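## Task

Take the pencil sharpener out of the brown box and set it in the tray, making sure the tray holds nothing else. Afterwards put the brown box's own lid back on it. Everything must stay in place by itself without the robot supporting it, and the gripper must end open and withdrawn from the objects.

## Robot and tools

Robot: one six-joint arm (shoulder pan, shoulder lift, elbow, wrist 1, wrist 2, wrist 3) ending in a two-finger parallel gripper. There is only one arm, so every command carries a single gripper pose. Loose objects may occasionally be nudged, or a held part briefly pulled, by outside disturbances. Nothing may end up on the floor; knocking or placing items off the table fails the job.

Frame: all poses are in the scene frame. Its origin lies on the table surface straight under the arm base, +z is up, and +y is to the left when facing along +x. Positions are in metres; orientations are unit quaternions written w first (qw, qx, qy, qz). The arm base may sit slightly tilted, and the reported hand position gets less accurate at long reach.

Gripper geometry: the fingers extend along the gripper's own +z axis and close along its x axis. The reported end_effector_position is the midpoint between the pads; fingertips go 17.5 mm past it. Pure rotations pivot about that point. A flat block about 9 cm long projects from the last joint axis toward the gripper's -y side and rotates with it, so watch its clearance.

The 10-number row (used by execute_actions and move), in order: x, y, z, qw, qx, qy, qz, position, force_limit, speed. The first seven are an absolute target pose for the gripper, not an offset. The last three are each in [-1, 1]. position is the commanded finger opening: +1 fully open (50 mm), about -0.65 pads touching, -1 means close until stopped by an object (use this to grasp). force_limit sets pad force: roughly 20 N at -1, 102 N at 0, 185 N at +1 (actual grip may run about 17 % above). speed sets how fast the gap changes: 20 mm/s at -1, 85 at 0, 150 at +1. A new force_limit or speed only applies once position changes by at least 0.01; to grip more gently, open first.

execute_actions(actions): actions is a list of actions; each action is a list of 1 to 15 rows; each control step is 1/30 s and an action lasts 15 steps, the last row repeating if fewer are given. An empty list just returns the current state and images. Each step the commanded pose is clipped to within 70 mm and 16 degrees of the measured pose, so far targets take several actions; afterward the arm stops at the last clipped pose. Any action whose target lies more than 0.6 m from the gripper's start position along any gripper axis is rejected; if the first action fails or any action is malformed, nothing runs. Repeat the quaternion in every row to hold an orientation rather than copying a drifted reported one. Commands lag by about 0.15 s.

move(target, speed, blocking): target is one 10-number row as above (absolute pose plus finger settings, the finger values applied at the start). The gripper follows a straight line to it. speed is the top path speed in m/s, 0.002 to 0.5 (default 0.25); rotation is capped at twice that in rad/s. Paths last 0.5 to 10 s and are cut off at 10 s. The motion does not avoid obstacles and may overshoot the speed near full arm extension. The arm is stiff: aiming even slightly beyond a firm contact, or hitting fast, can trigger a fault. blocking=false returns after 0.5 s while motion continues; until a result shows the move finished, other moves and execute_actions are refused, so use wait or stop. The result adds a move: line with the ending (done, off_target, moving, held, fault), limits that acted (paced = pose clipped; held = some steps blocked, after which the arm may jump quickly), and distance from target.

wait(seconds): 0 to 10; lets time pass holding the last command, returning early if a running move finishes. stop(): brakes a running move; it needs stopping room, and fingers keep moving. zoom_image(camera, region): camera is one of cam_head_left, cam_head_right, cam_high, cam_low (896x504) or cam_wrist (504x504); region [x0, y0, x1, y1] in pixels from the top-left, at most 504 by 504. read_manual(section): only "licences"; no motion. finished_scene(scene): pass the current scene's integer number to end it once the goal holds; irreversible.

Results: a state line with end_effector_position, end_effector_quat_wxyz and velocities, joint positions (URDF order, base outward), a Hand target line showing the pose being driven toward, and camera images. Runs of actions also list positions at some steps, with HELD where a step was held back. A pose unreachable line means the clearance check (which treats the mounting post as arm) altered or blocked the command. Gripper object_status: 0 moving, 1 stopped while opening, 2 stopped while closing (a grasp), 3 reached the commanded opening or pads met (usually empty). After a grip, confirm status 2. position_measured in counts gives opening ≈ (250 - counts) × 0.202 mm. With force_limit -1, status can stay 2 after losing the object, and grips on immovable off-centre objects fade.

Faults to avoid: if joint contact torque hits its limit (pan and lift 290, elbow 132, wrists 49.2 N m, held load included) or any external force reaches 150 N, the arm halts for 10 s, goes compliant and drops the rest of the call. Holding loads heats motors; MOTOR HOT appears from 70 °C and at 85 °C an OVER-TEMPERATURE FAULT brakes the arm until cooled. Avoid drops, slips, slams and hard pushes; move smoothly and efficiently, and finish with the fingers open and the gripper backed away.

Each tool is called after ">>>" as name([rows], argument=value, ...), one row to a line, values as JSON.

## Session

>>> execute_actions(actions=[])

Scene clock: 0.00 s.
end_effector_position=(+0.9725, +0.1932, +0.1499) position_measured=3 object_status=3 end_effector_quat_wxyz=(-0.361, +0.656, -0.663, -0.008) end_effector_velocity=(-0.000, -0.000, -0.000) end_effector_angular_velocity=(-0.000, +0.001, -0.001)
Joint positions: [ 2.965 -0.956  1.896 -2.993 -0.992 -3.137]
Joint velocities: [-0.     0.     0.001  0.    -0.001  0.   ]
Hand target: +0.972, +0.193, +0.150; -0.361, +0.656, -0.663, -0.008

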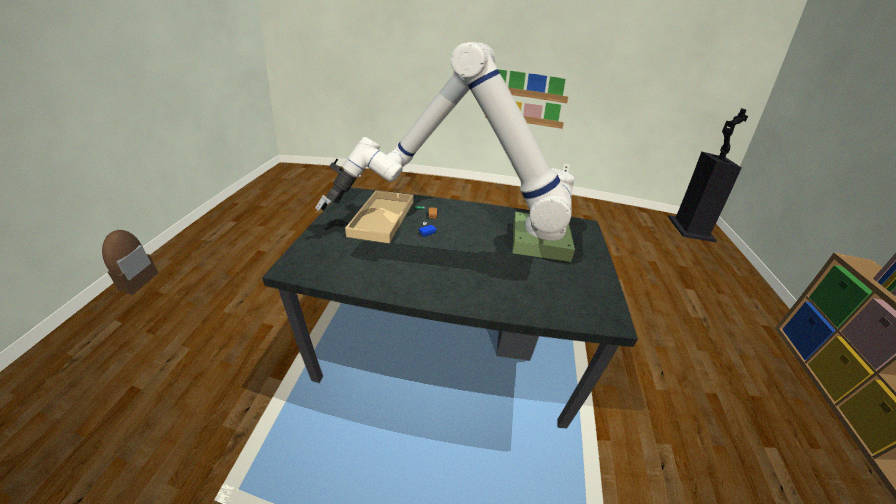

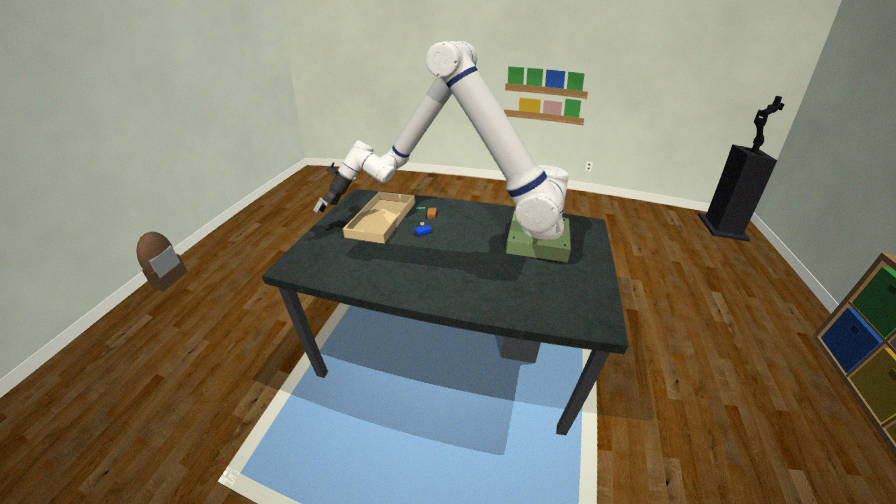

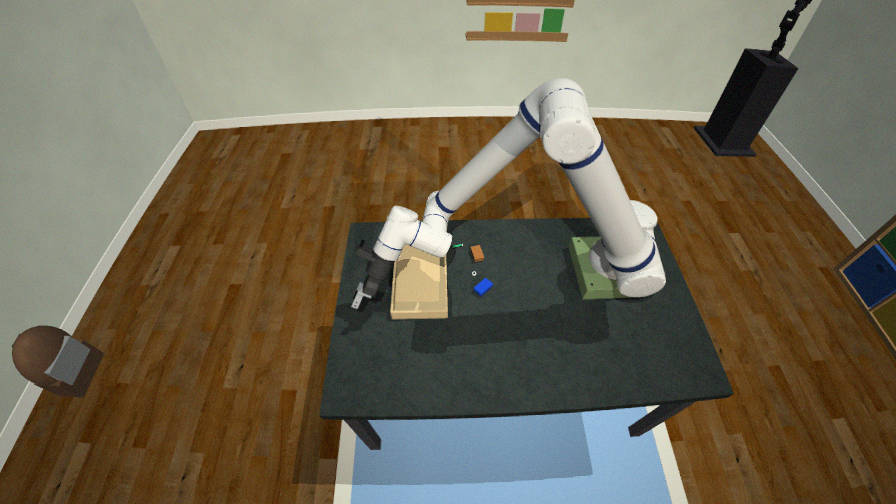

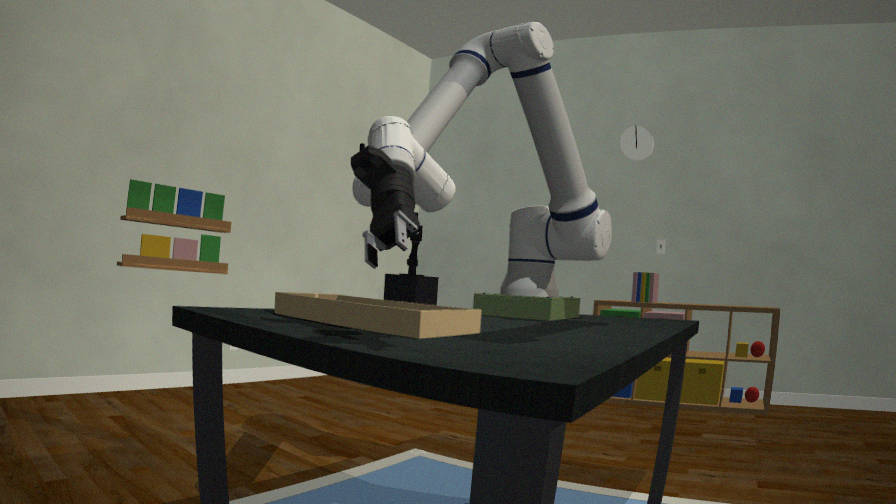

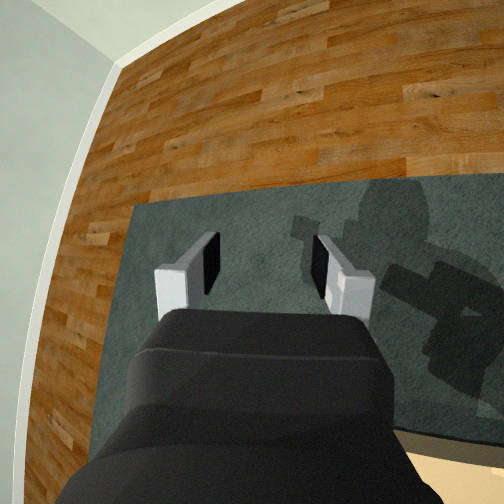

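>>> move(target=[0.56,-0.08,0.16,0,1,0,0,1,-0.5,0], speed=0.4)

>>> zoom_image(camera="cam_head_left", region=[330,160,490,250])

Scene clock: 3.90 s.
end_effector_position=(+0.5594, -0.0794, +0.1582) position_measured=3 object_status=3 end_effector_quat_wxyz=(+0.000, +1.000, +0.000, -0.001) end_effector_velocity=(-0.002, -0.000, +0.000) end_effector_angular_velocity=(-0.003, -0.001, +0.006)
Joint positions: [ 2.618 -1.51   2.339 -2.399 -1.575 -5.211]
Joint velocities: [-0.    -0.002  0.003 -0.002 -0.002 -0.007]
Hand target: +0.559, -0.080, +0.158; +0.000, +1.000, +0.000, -0.001
Off the commanded pose: 0.002 m, 0 deg.
move: done

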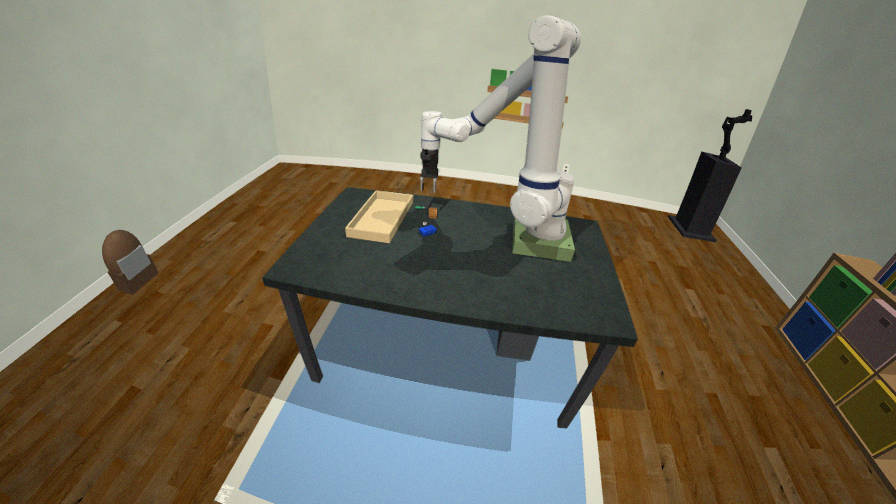

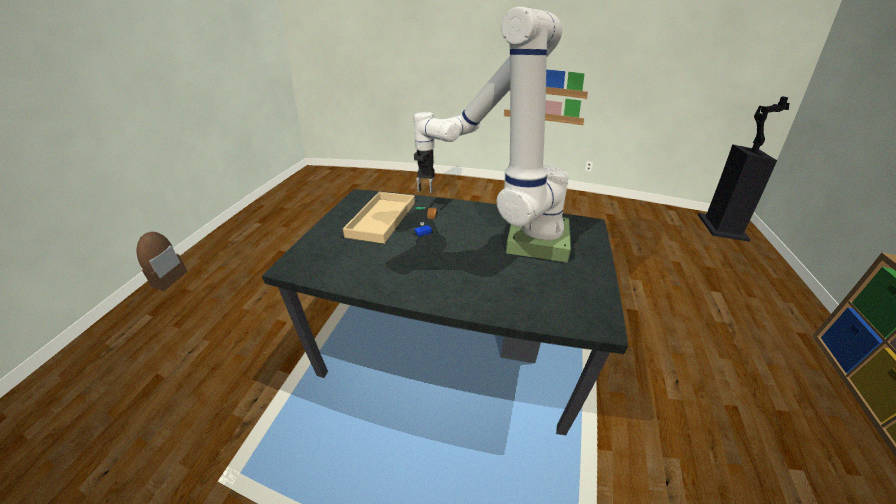

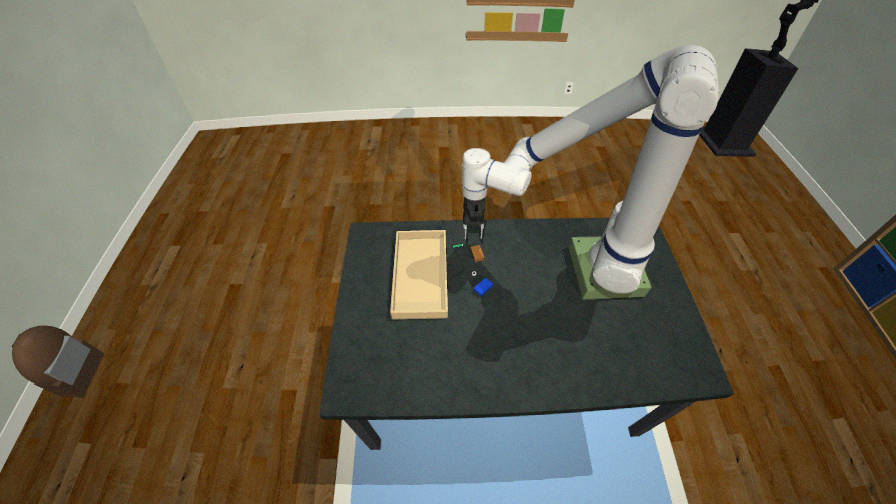

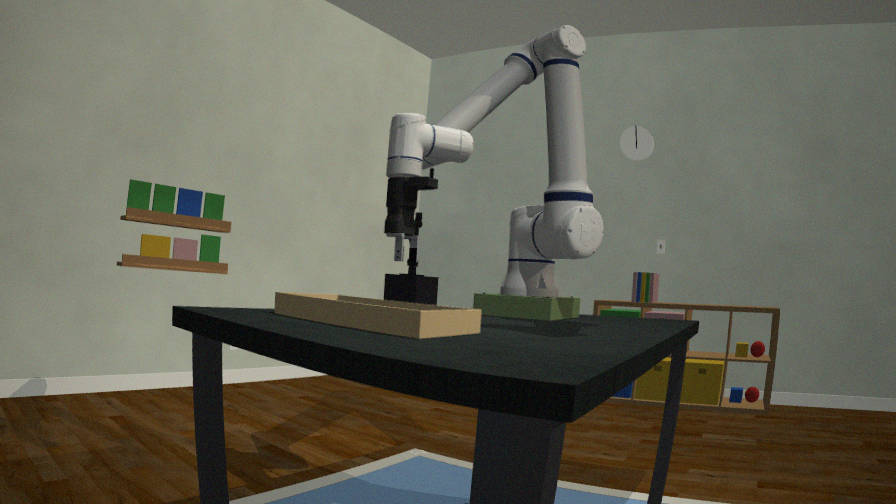

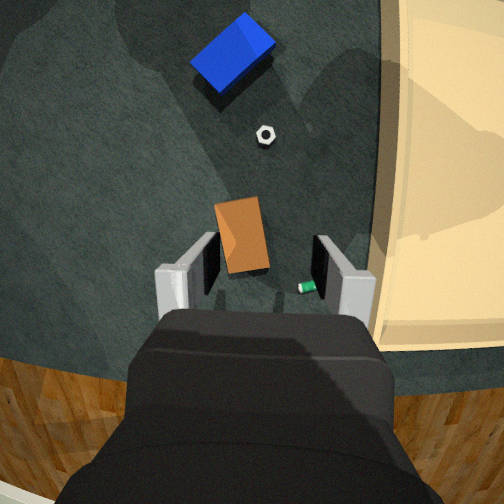

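Region (330, 160, 490, 250) of cam_head_left's 896x504 image, scaled by 3.150, with more detail than that image has; it fills the top 284 rows of this view, and the rest is white.

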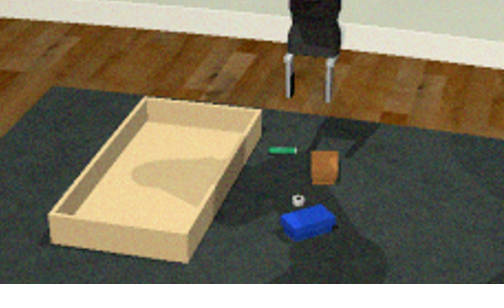

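>>> move(target=[0.54,-0.102,0.075,0,0.995,0.1,0,1,-0.5,0])

>>> zoom_image(camera="cam_head_left", region=[400,180,464,240])

Scene clock: 7.17 s.
end_effector_position=(+0.5402, -0.1022, +0.0749) position_measured=3 object_status=3 end_effector_quat_wxyz=(+0.000, +0.995, +0.100, -0.000) end_effector_velocity=(+0.000, +0.000, -0.001) end_effector_angular_velocity=(+0.000, -0.001, +0.004)
Joint positions: [ 2.567 -1.368  2.408 -2.613 -1.574 -5.462]
Joint velocities: [ 0.001  0.003  0.001 -0.005  0.    -0.004]
Hand target: +0.540, -0.102, +0.075; +0.000, +0.995, +0.100, -0.000
Off the commanded pose: 0.000 m, 0 deg.
move: done

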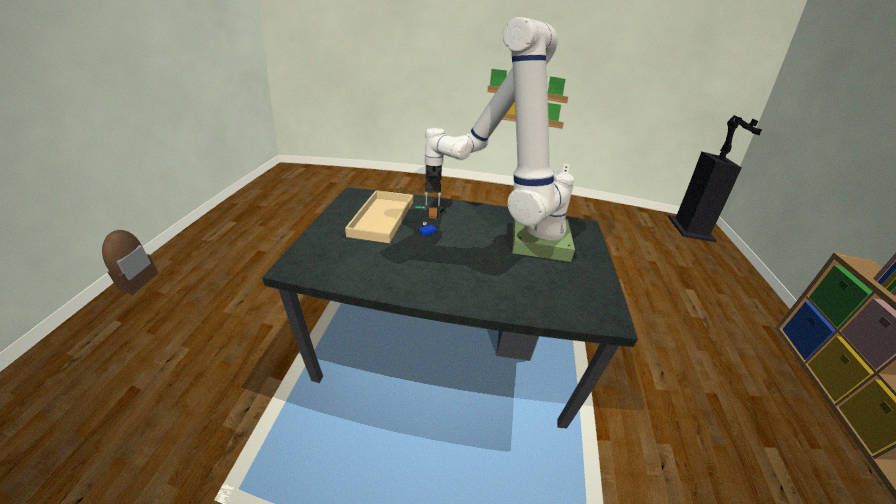

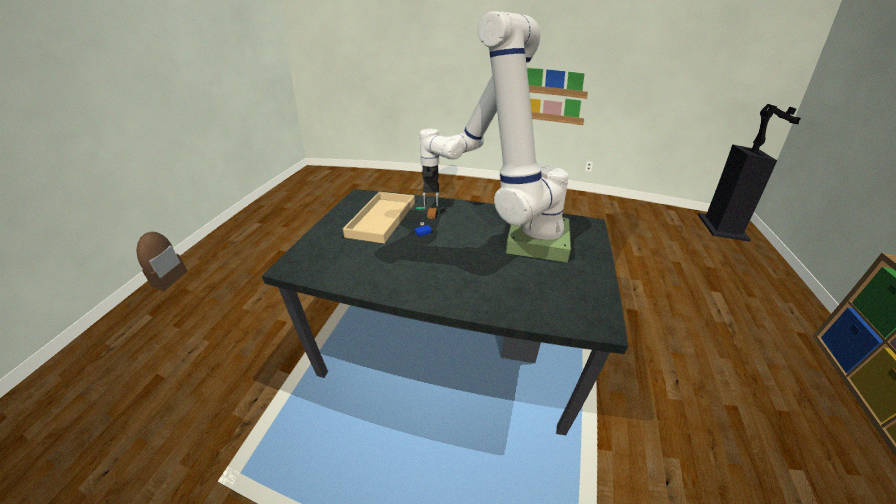

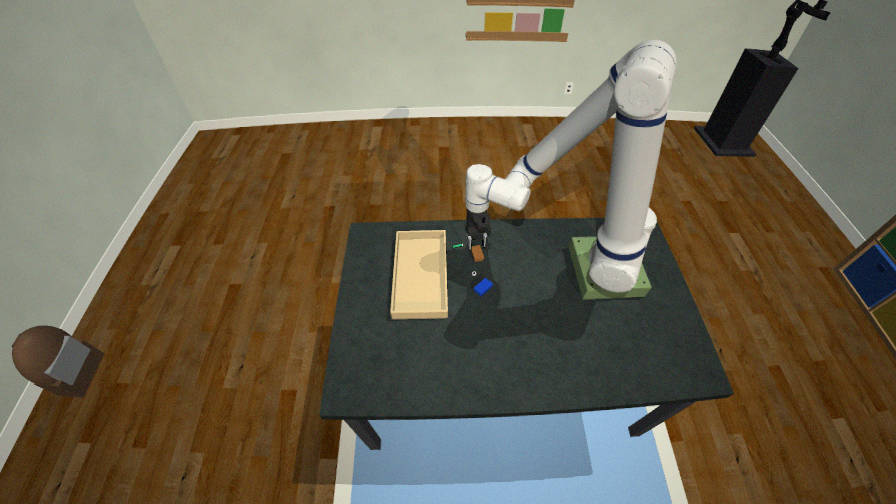

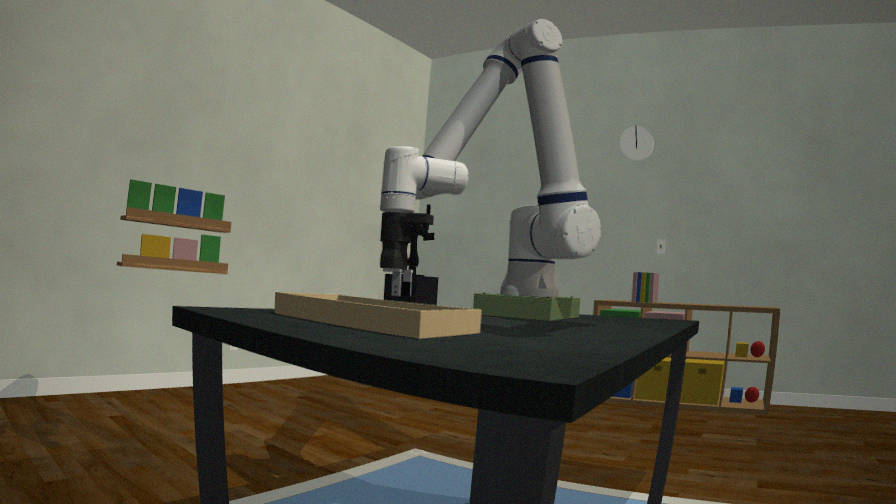

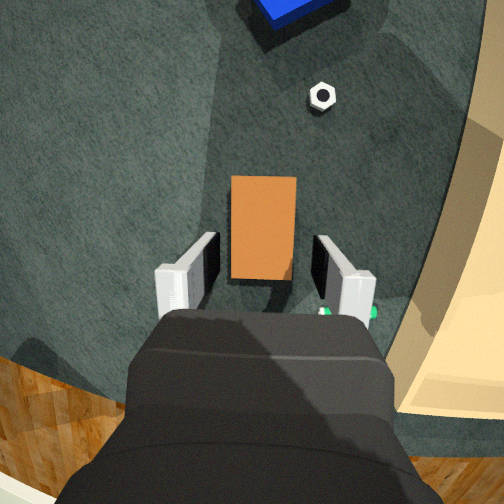

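Region (400, 180, 464, 240) of cam_head_left's 896x504 image, scaled by 7.875, with more detail than that image has; it fills the top 472 rows of this view, and the rest is white.

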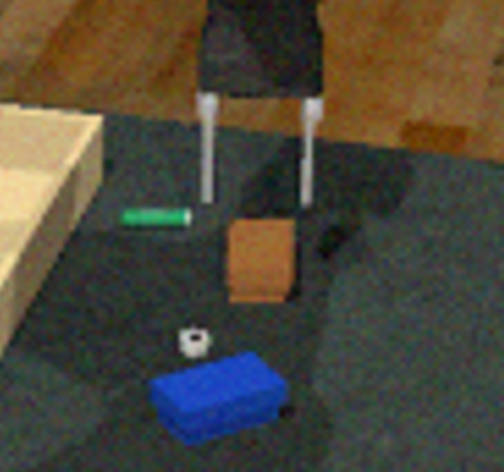

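>>> move(target=[0.537,-0.094,0.03,0,0.995,0.1,0,1,-0.7,0], speed=0.08)

>>> move(target=[0.537,-0.094,0.03,0,0.995,0.1,0,-1,-0.7,-0.5])

>>> move(target=[0.537,-0.094,0.075,0,0.995,0.1,0,-1,-0.7,-0.5], speed=0.05)

>>> move(target=[0.45,-0.094,0.07,0,0.995,0.1,0,-1,-0.7,-0.5], speed=0.15)

>>> zoom_image(camera="cam_head_left", region=[410,180,474,240])

Scene clock: 10.10 s.
end_effector_position=(+0.5372, -0.0941, +0.0301) position_measured=3 object_status=3 end_effector_quat_wxyz=(-0.000, +0.995, +0.100, +0.000) end_effector_velocity=(-0.000, -0.000, -0.002) end_effector_angular_velocity=(-0.000, -0.000, -0.000)
Joint positions: [ 2.577 -1.275  2.434 -2.732 -1.573 -5.452]
Joint velocities: [-0.     0.005  0.001 -0.006 -0.     0.   ]
Hand target: +0.537, -0.094, +0.030; -0.000, +0.995, +0.100, +0.000
Off the commanded pose: 0.000 m, 0 deg.
move: done

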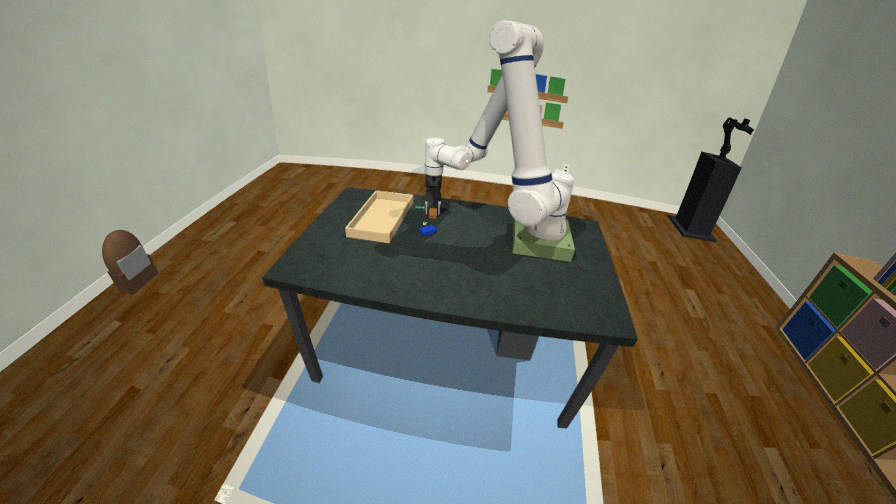

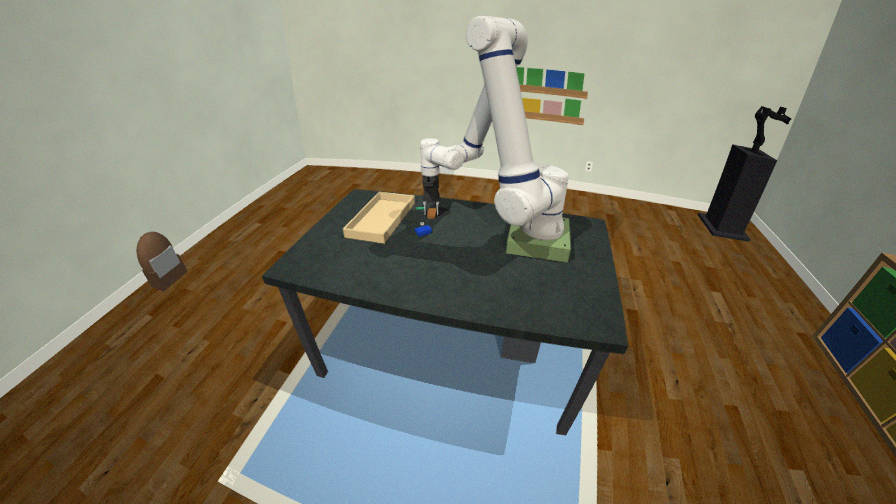

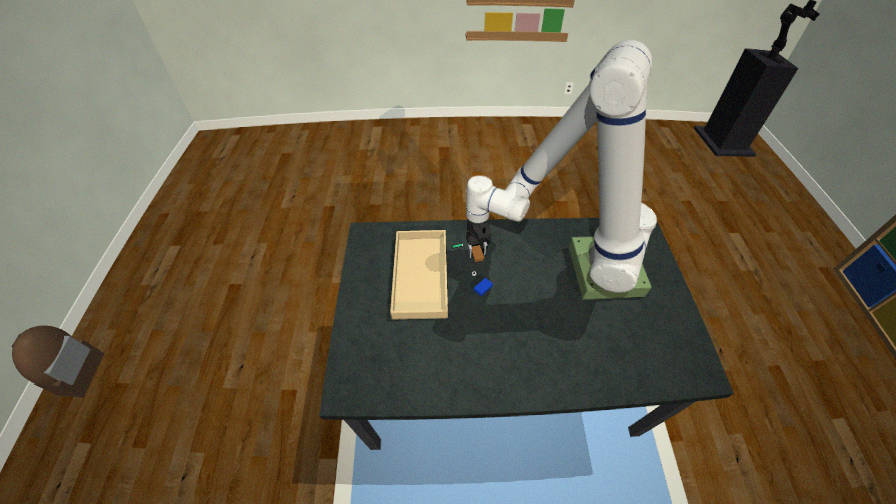

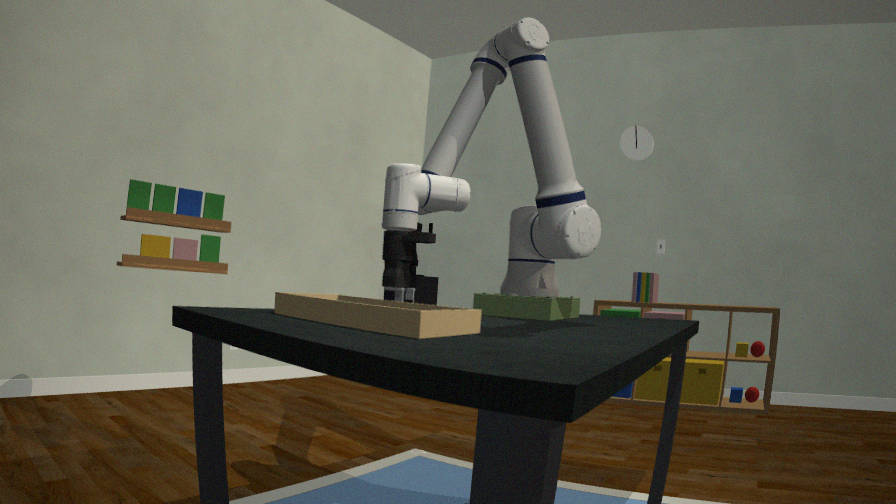

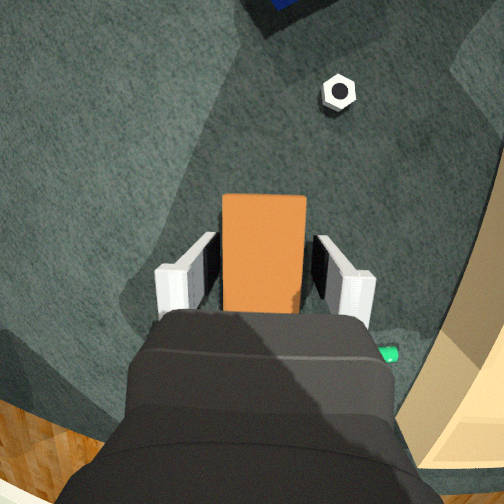

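Scene clock: 10.80 s.
end_effector_position=(+0.5370, -0.0940, +0.0300) position_measured=56 object_status=2 end_effector_quat_wxyz=(-0.000, +0.995, +0.100, -0.000) end_effector_velocity=(+0.000, -0.001, +0.000) end_effector_angular_velocity=(-0.000, -0.001, -0.001)
Joint positions: [ 2.577 -1.275  2.435 -2.732 -1.573 -5.452]
Joint velocities: [-0.001 -0.    -0.     0.     0.    -0.   ]
Hand target: +0.537, -0.094, +0.030; -0.000, +0.995, +0.100, -0.000
Off the commanded pose: 0.000 m, 0 deg.
move: done

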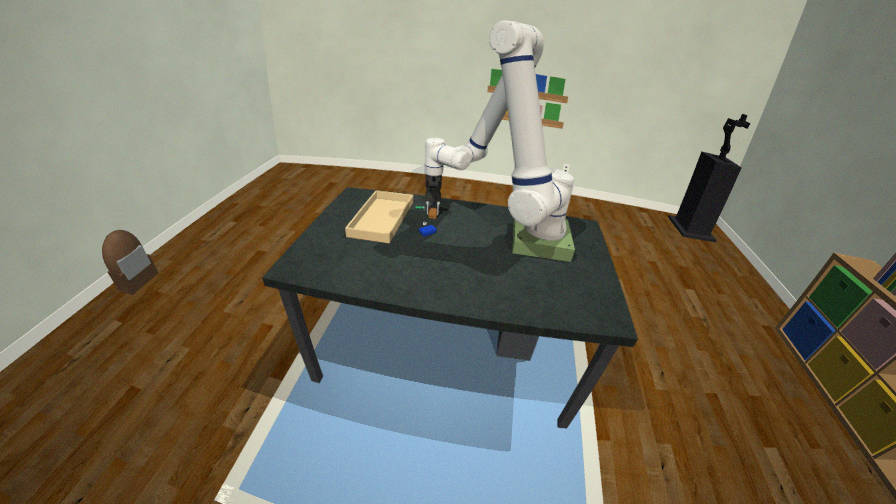

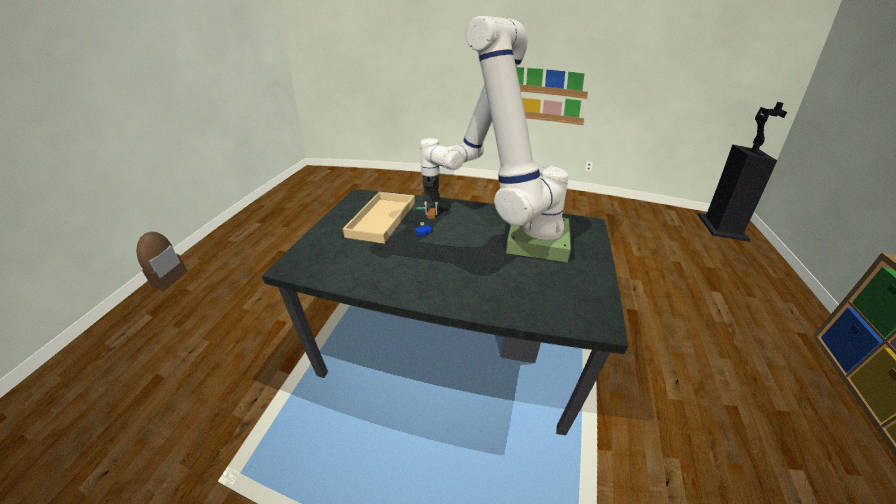

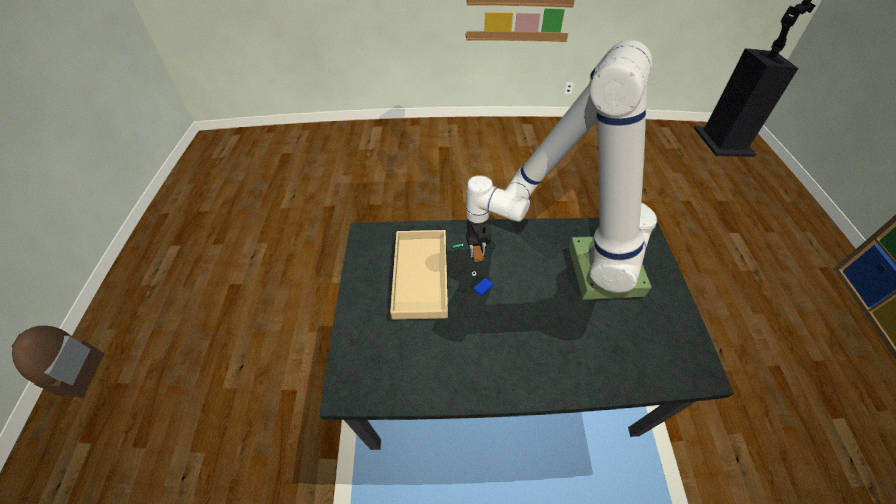

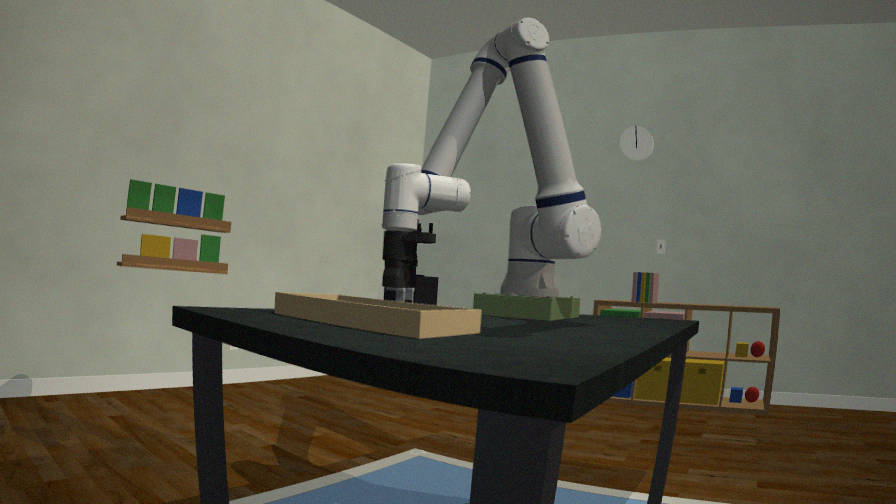

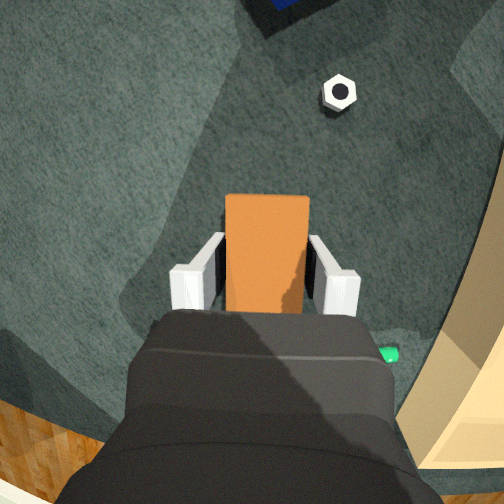

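Scene clock: 12.03 s.
end_effector_position=(+0.5368, -0.0939, +0.0749) position_measured=56 object_status=2 end_effector_quat_wxyz=(-0.000, +0.995, +0.100, -0.000) end_effector_velocity=(-0.000, +0.000, +0.002) end_effector_angular_velocity=(+0.000, +0.000, -0.000)
Joint positions: [ 2.577 -1.374  2.418 -2.616 -1.573 -5.452]
Joint velocities: [-0.    -0.004 -0.001  0.005  0.     0.   ]
Hand target: +0.537, -0.094, +0.075; +0.000, +0.995, +0.100, +0.000
Off the commanded pose: 0.000 m, 0 deg.
move: done

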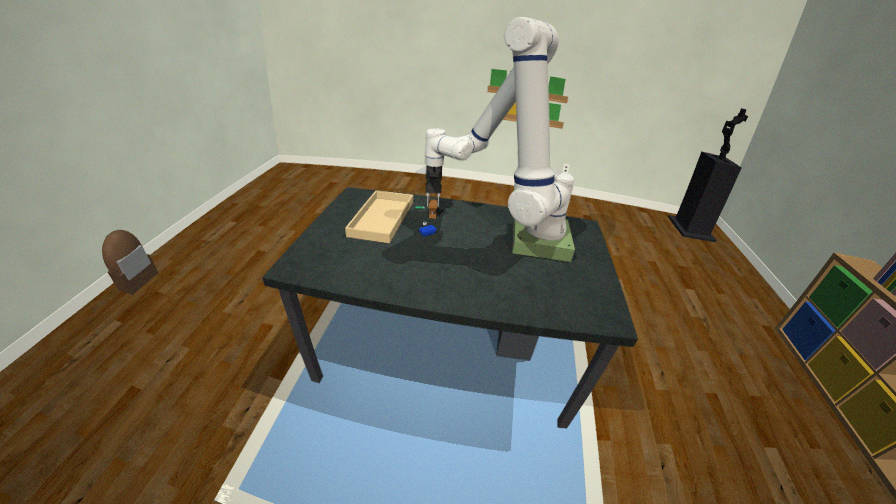

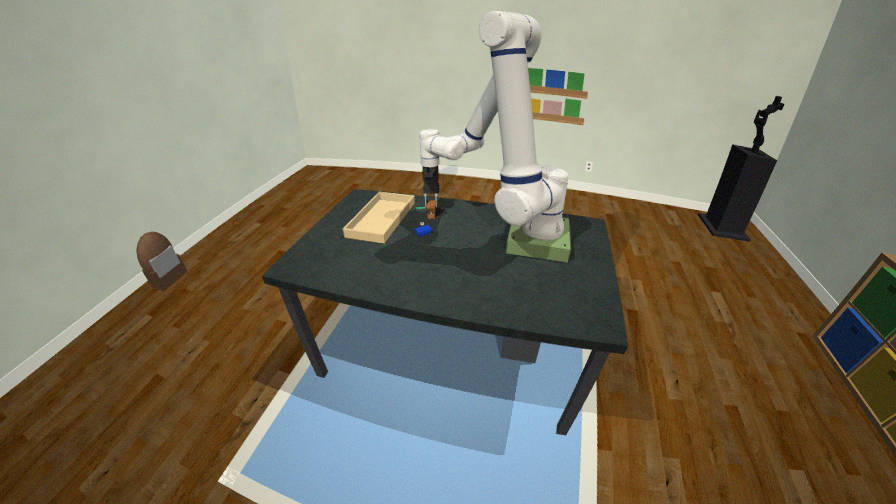

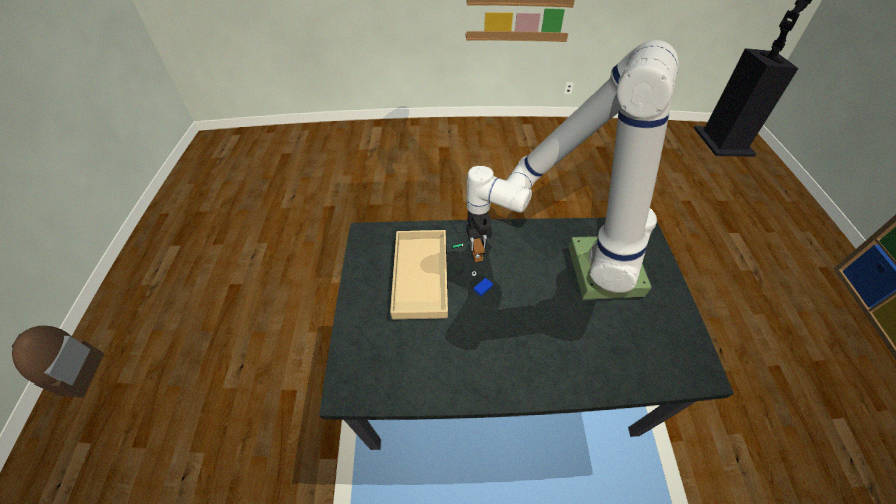

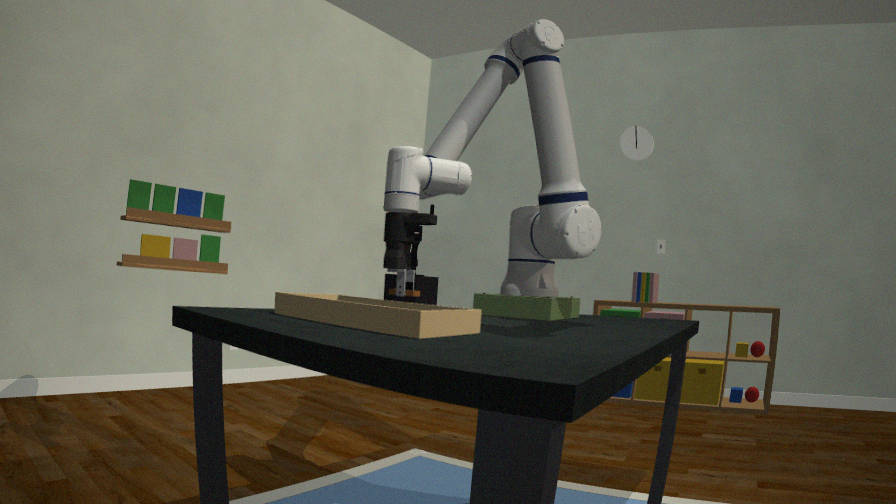

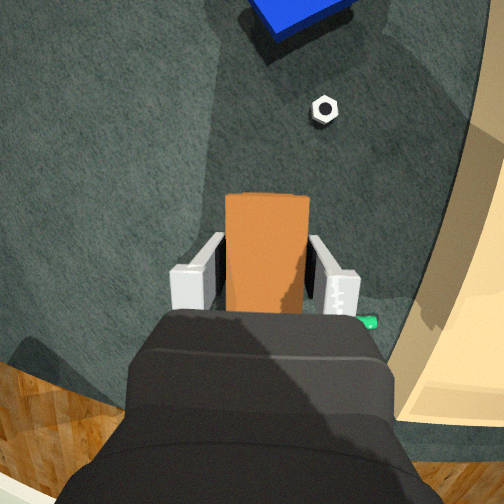

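Scene clock: 13.10 s.
end_effector_position=(+0.4500, -0.0940, +0.0696) position_measured=56 object_status=2 end_effector_quat_wxyz=(+0.000, +0.995, +0.100, -0.000) end_effector_velocity=(-0.002, -0.001, +0.000) end_effector_angular_velocity=(+0.000, -0.000, -0.000)
Joint positions: [ 2.477 -1.479  2.575 -2.669 -1.574 -5.552]
Joint velocities: [-0.003 -0.002  0.003 -0.     0.    -0.003]
Hand target: +0.450, -0.094, +0.070; +0.000, +0.995, +0.100, -0.000
Off the commanded pose: 0.000 m, 0 deg.
move: done

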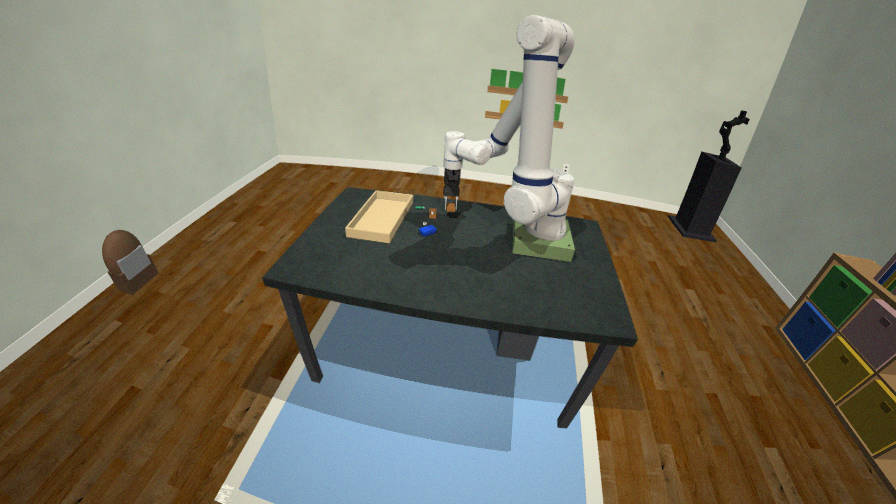

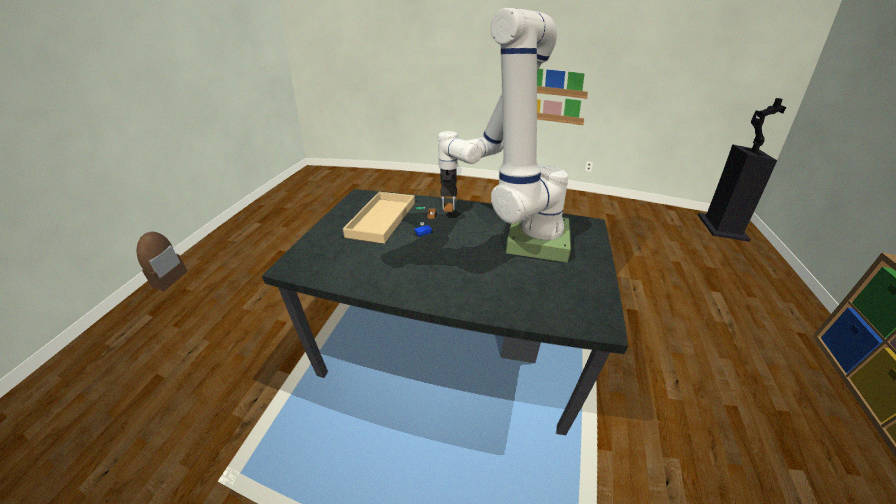

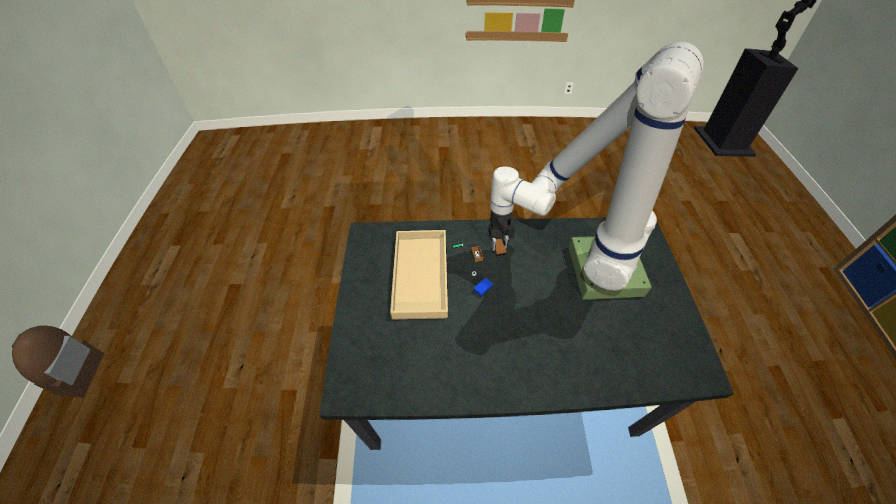

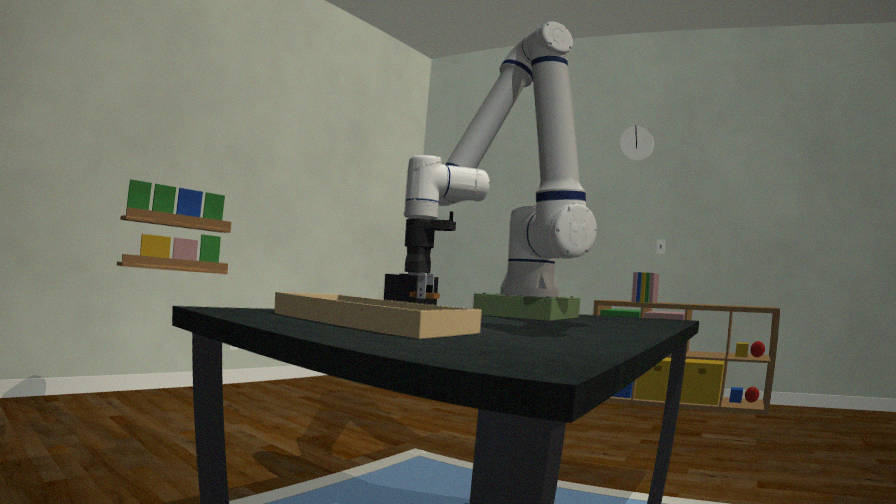

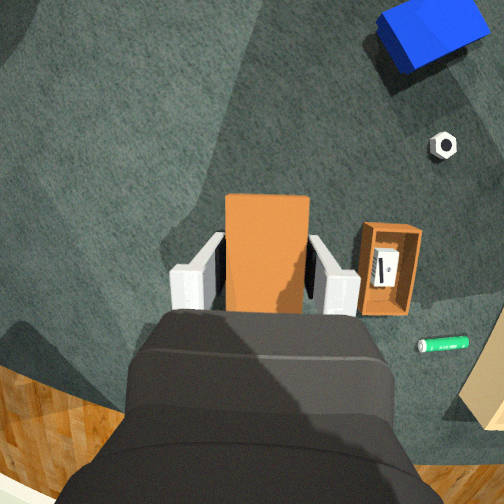

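Region (410, 180, 474, 240) of cam_head_left's 896x504 image, scaled by 7.875, with more detail than that image has; it fills the top 472 rows of this view, and the rest is white.

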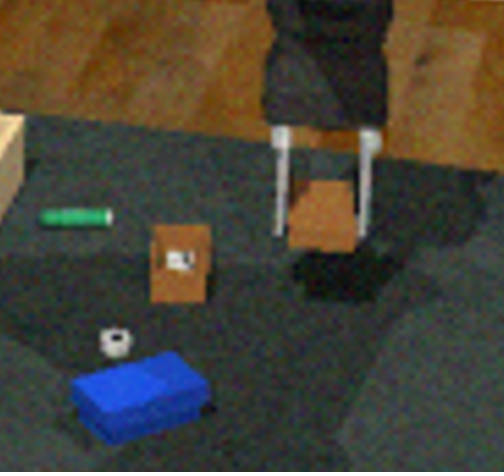

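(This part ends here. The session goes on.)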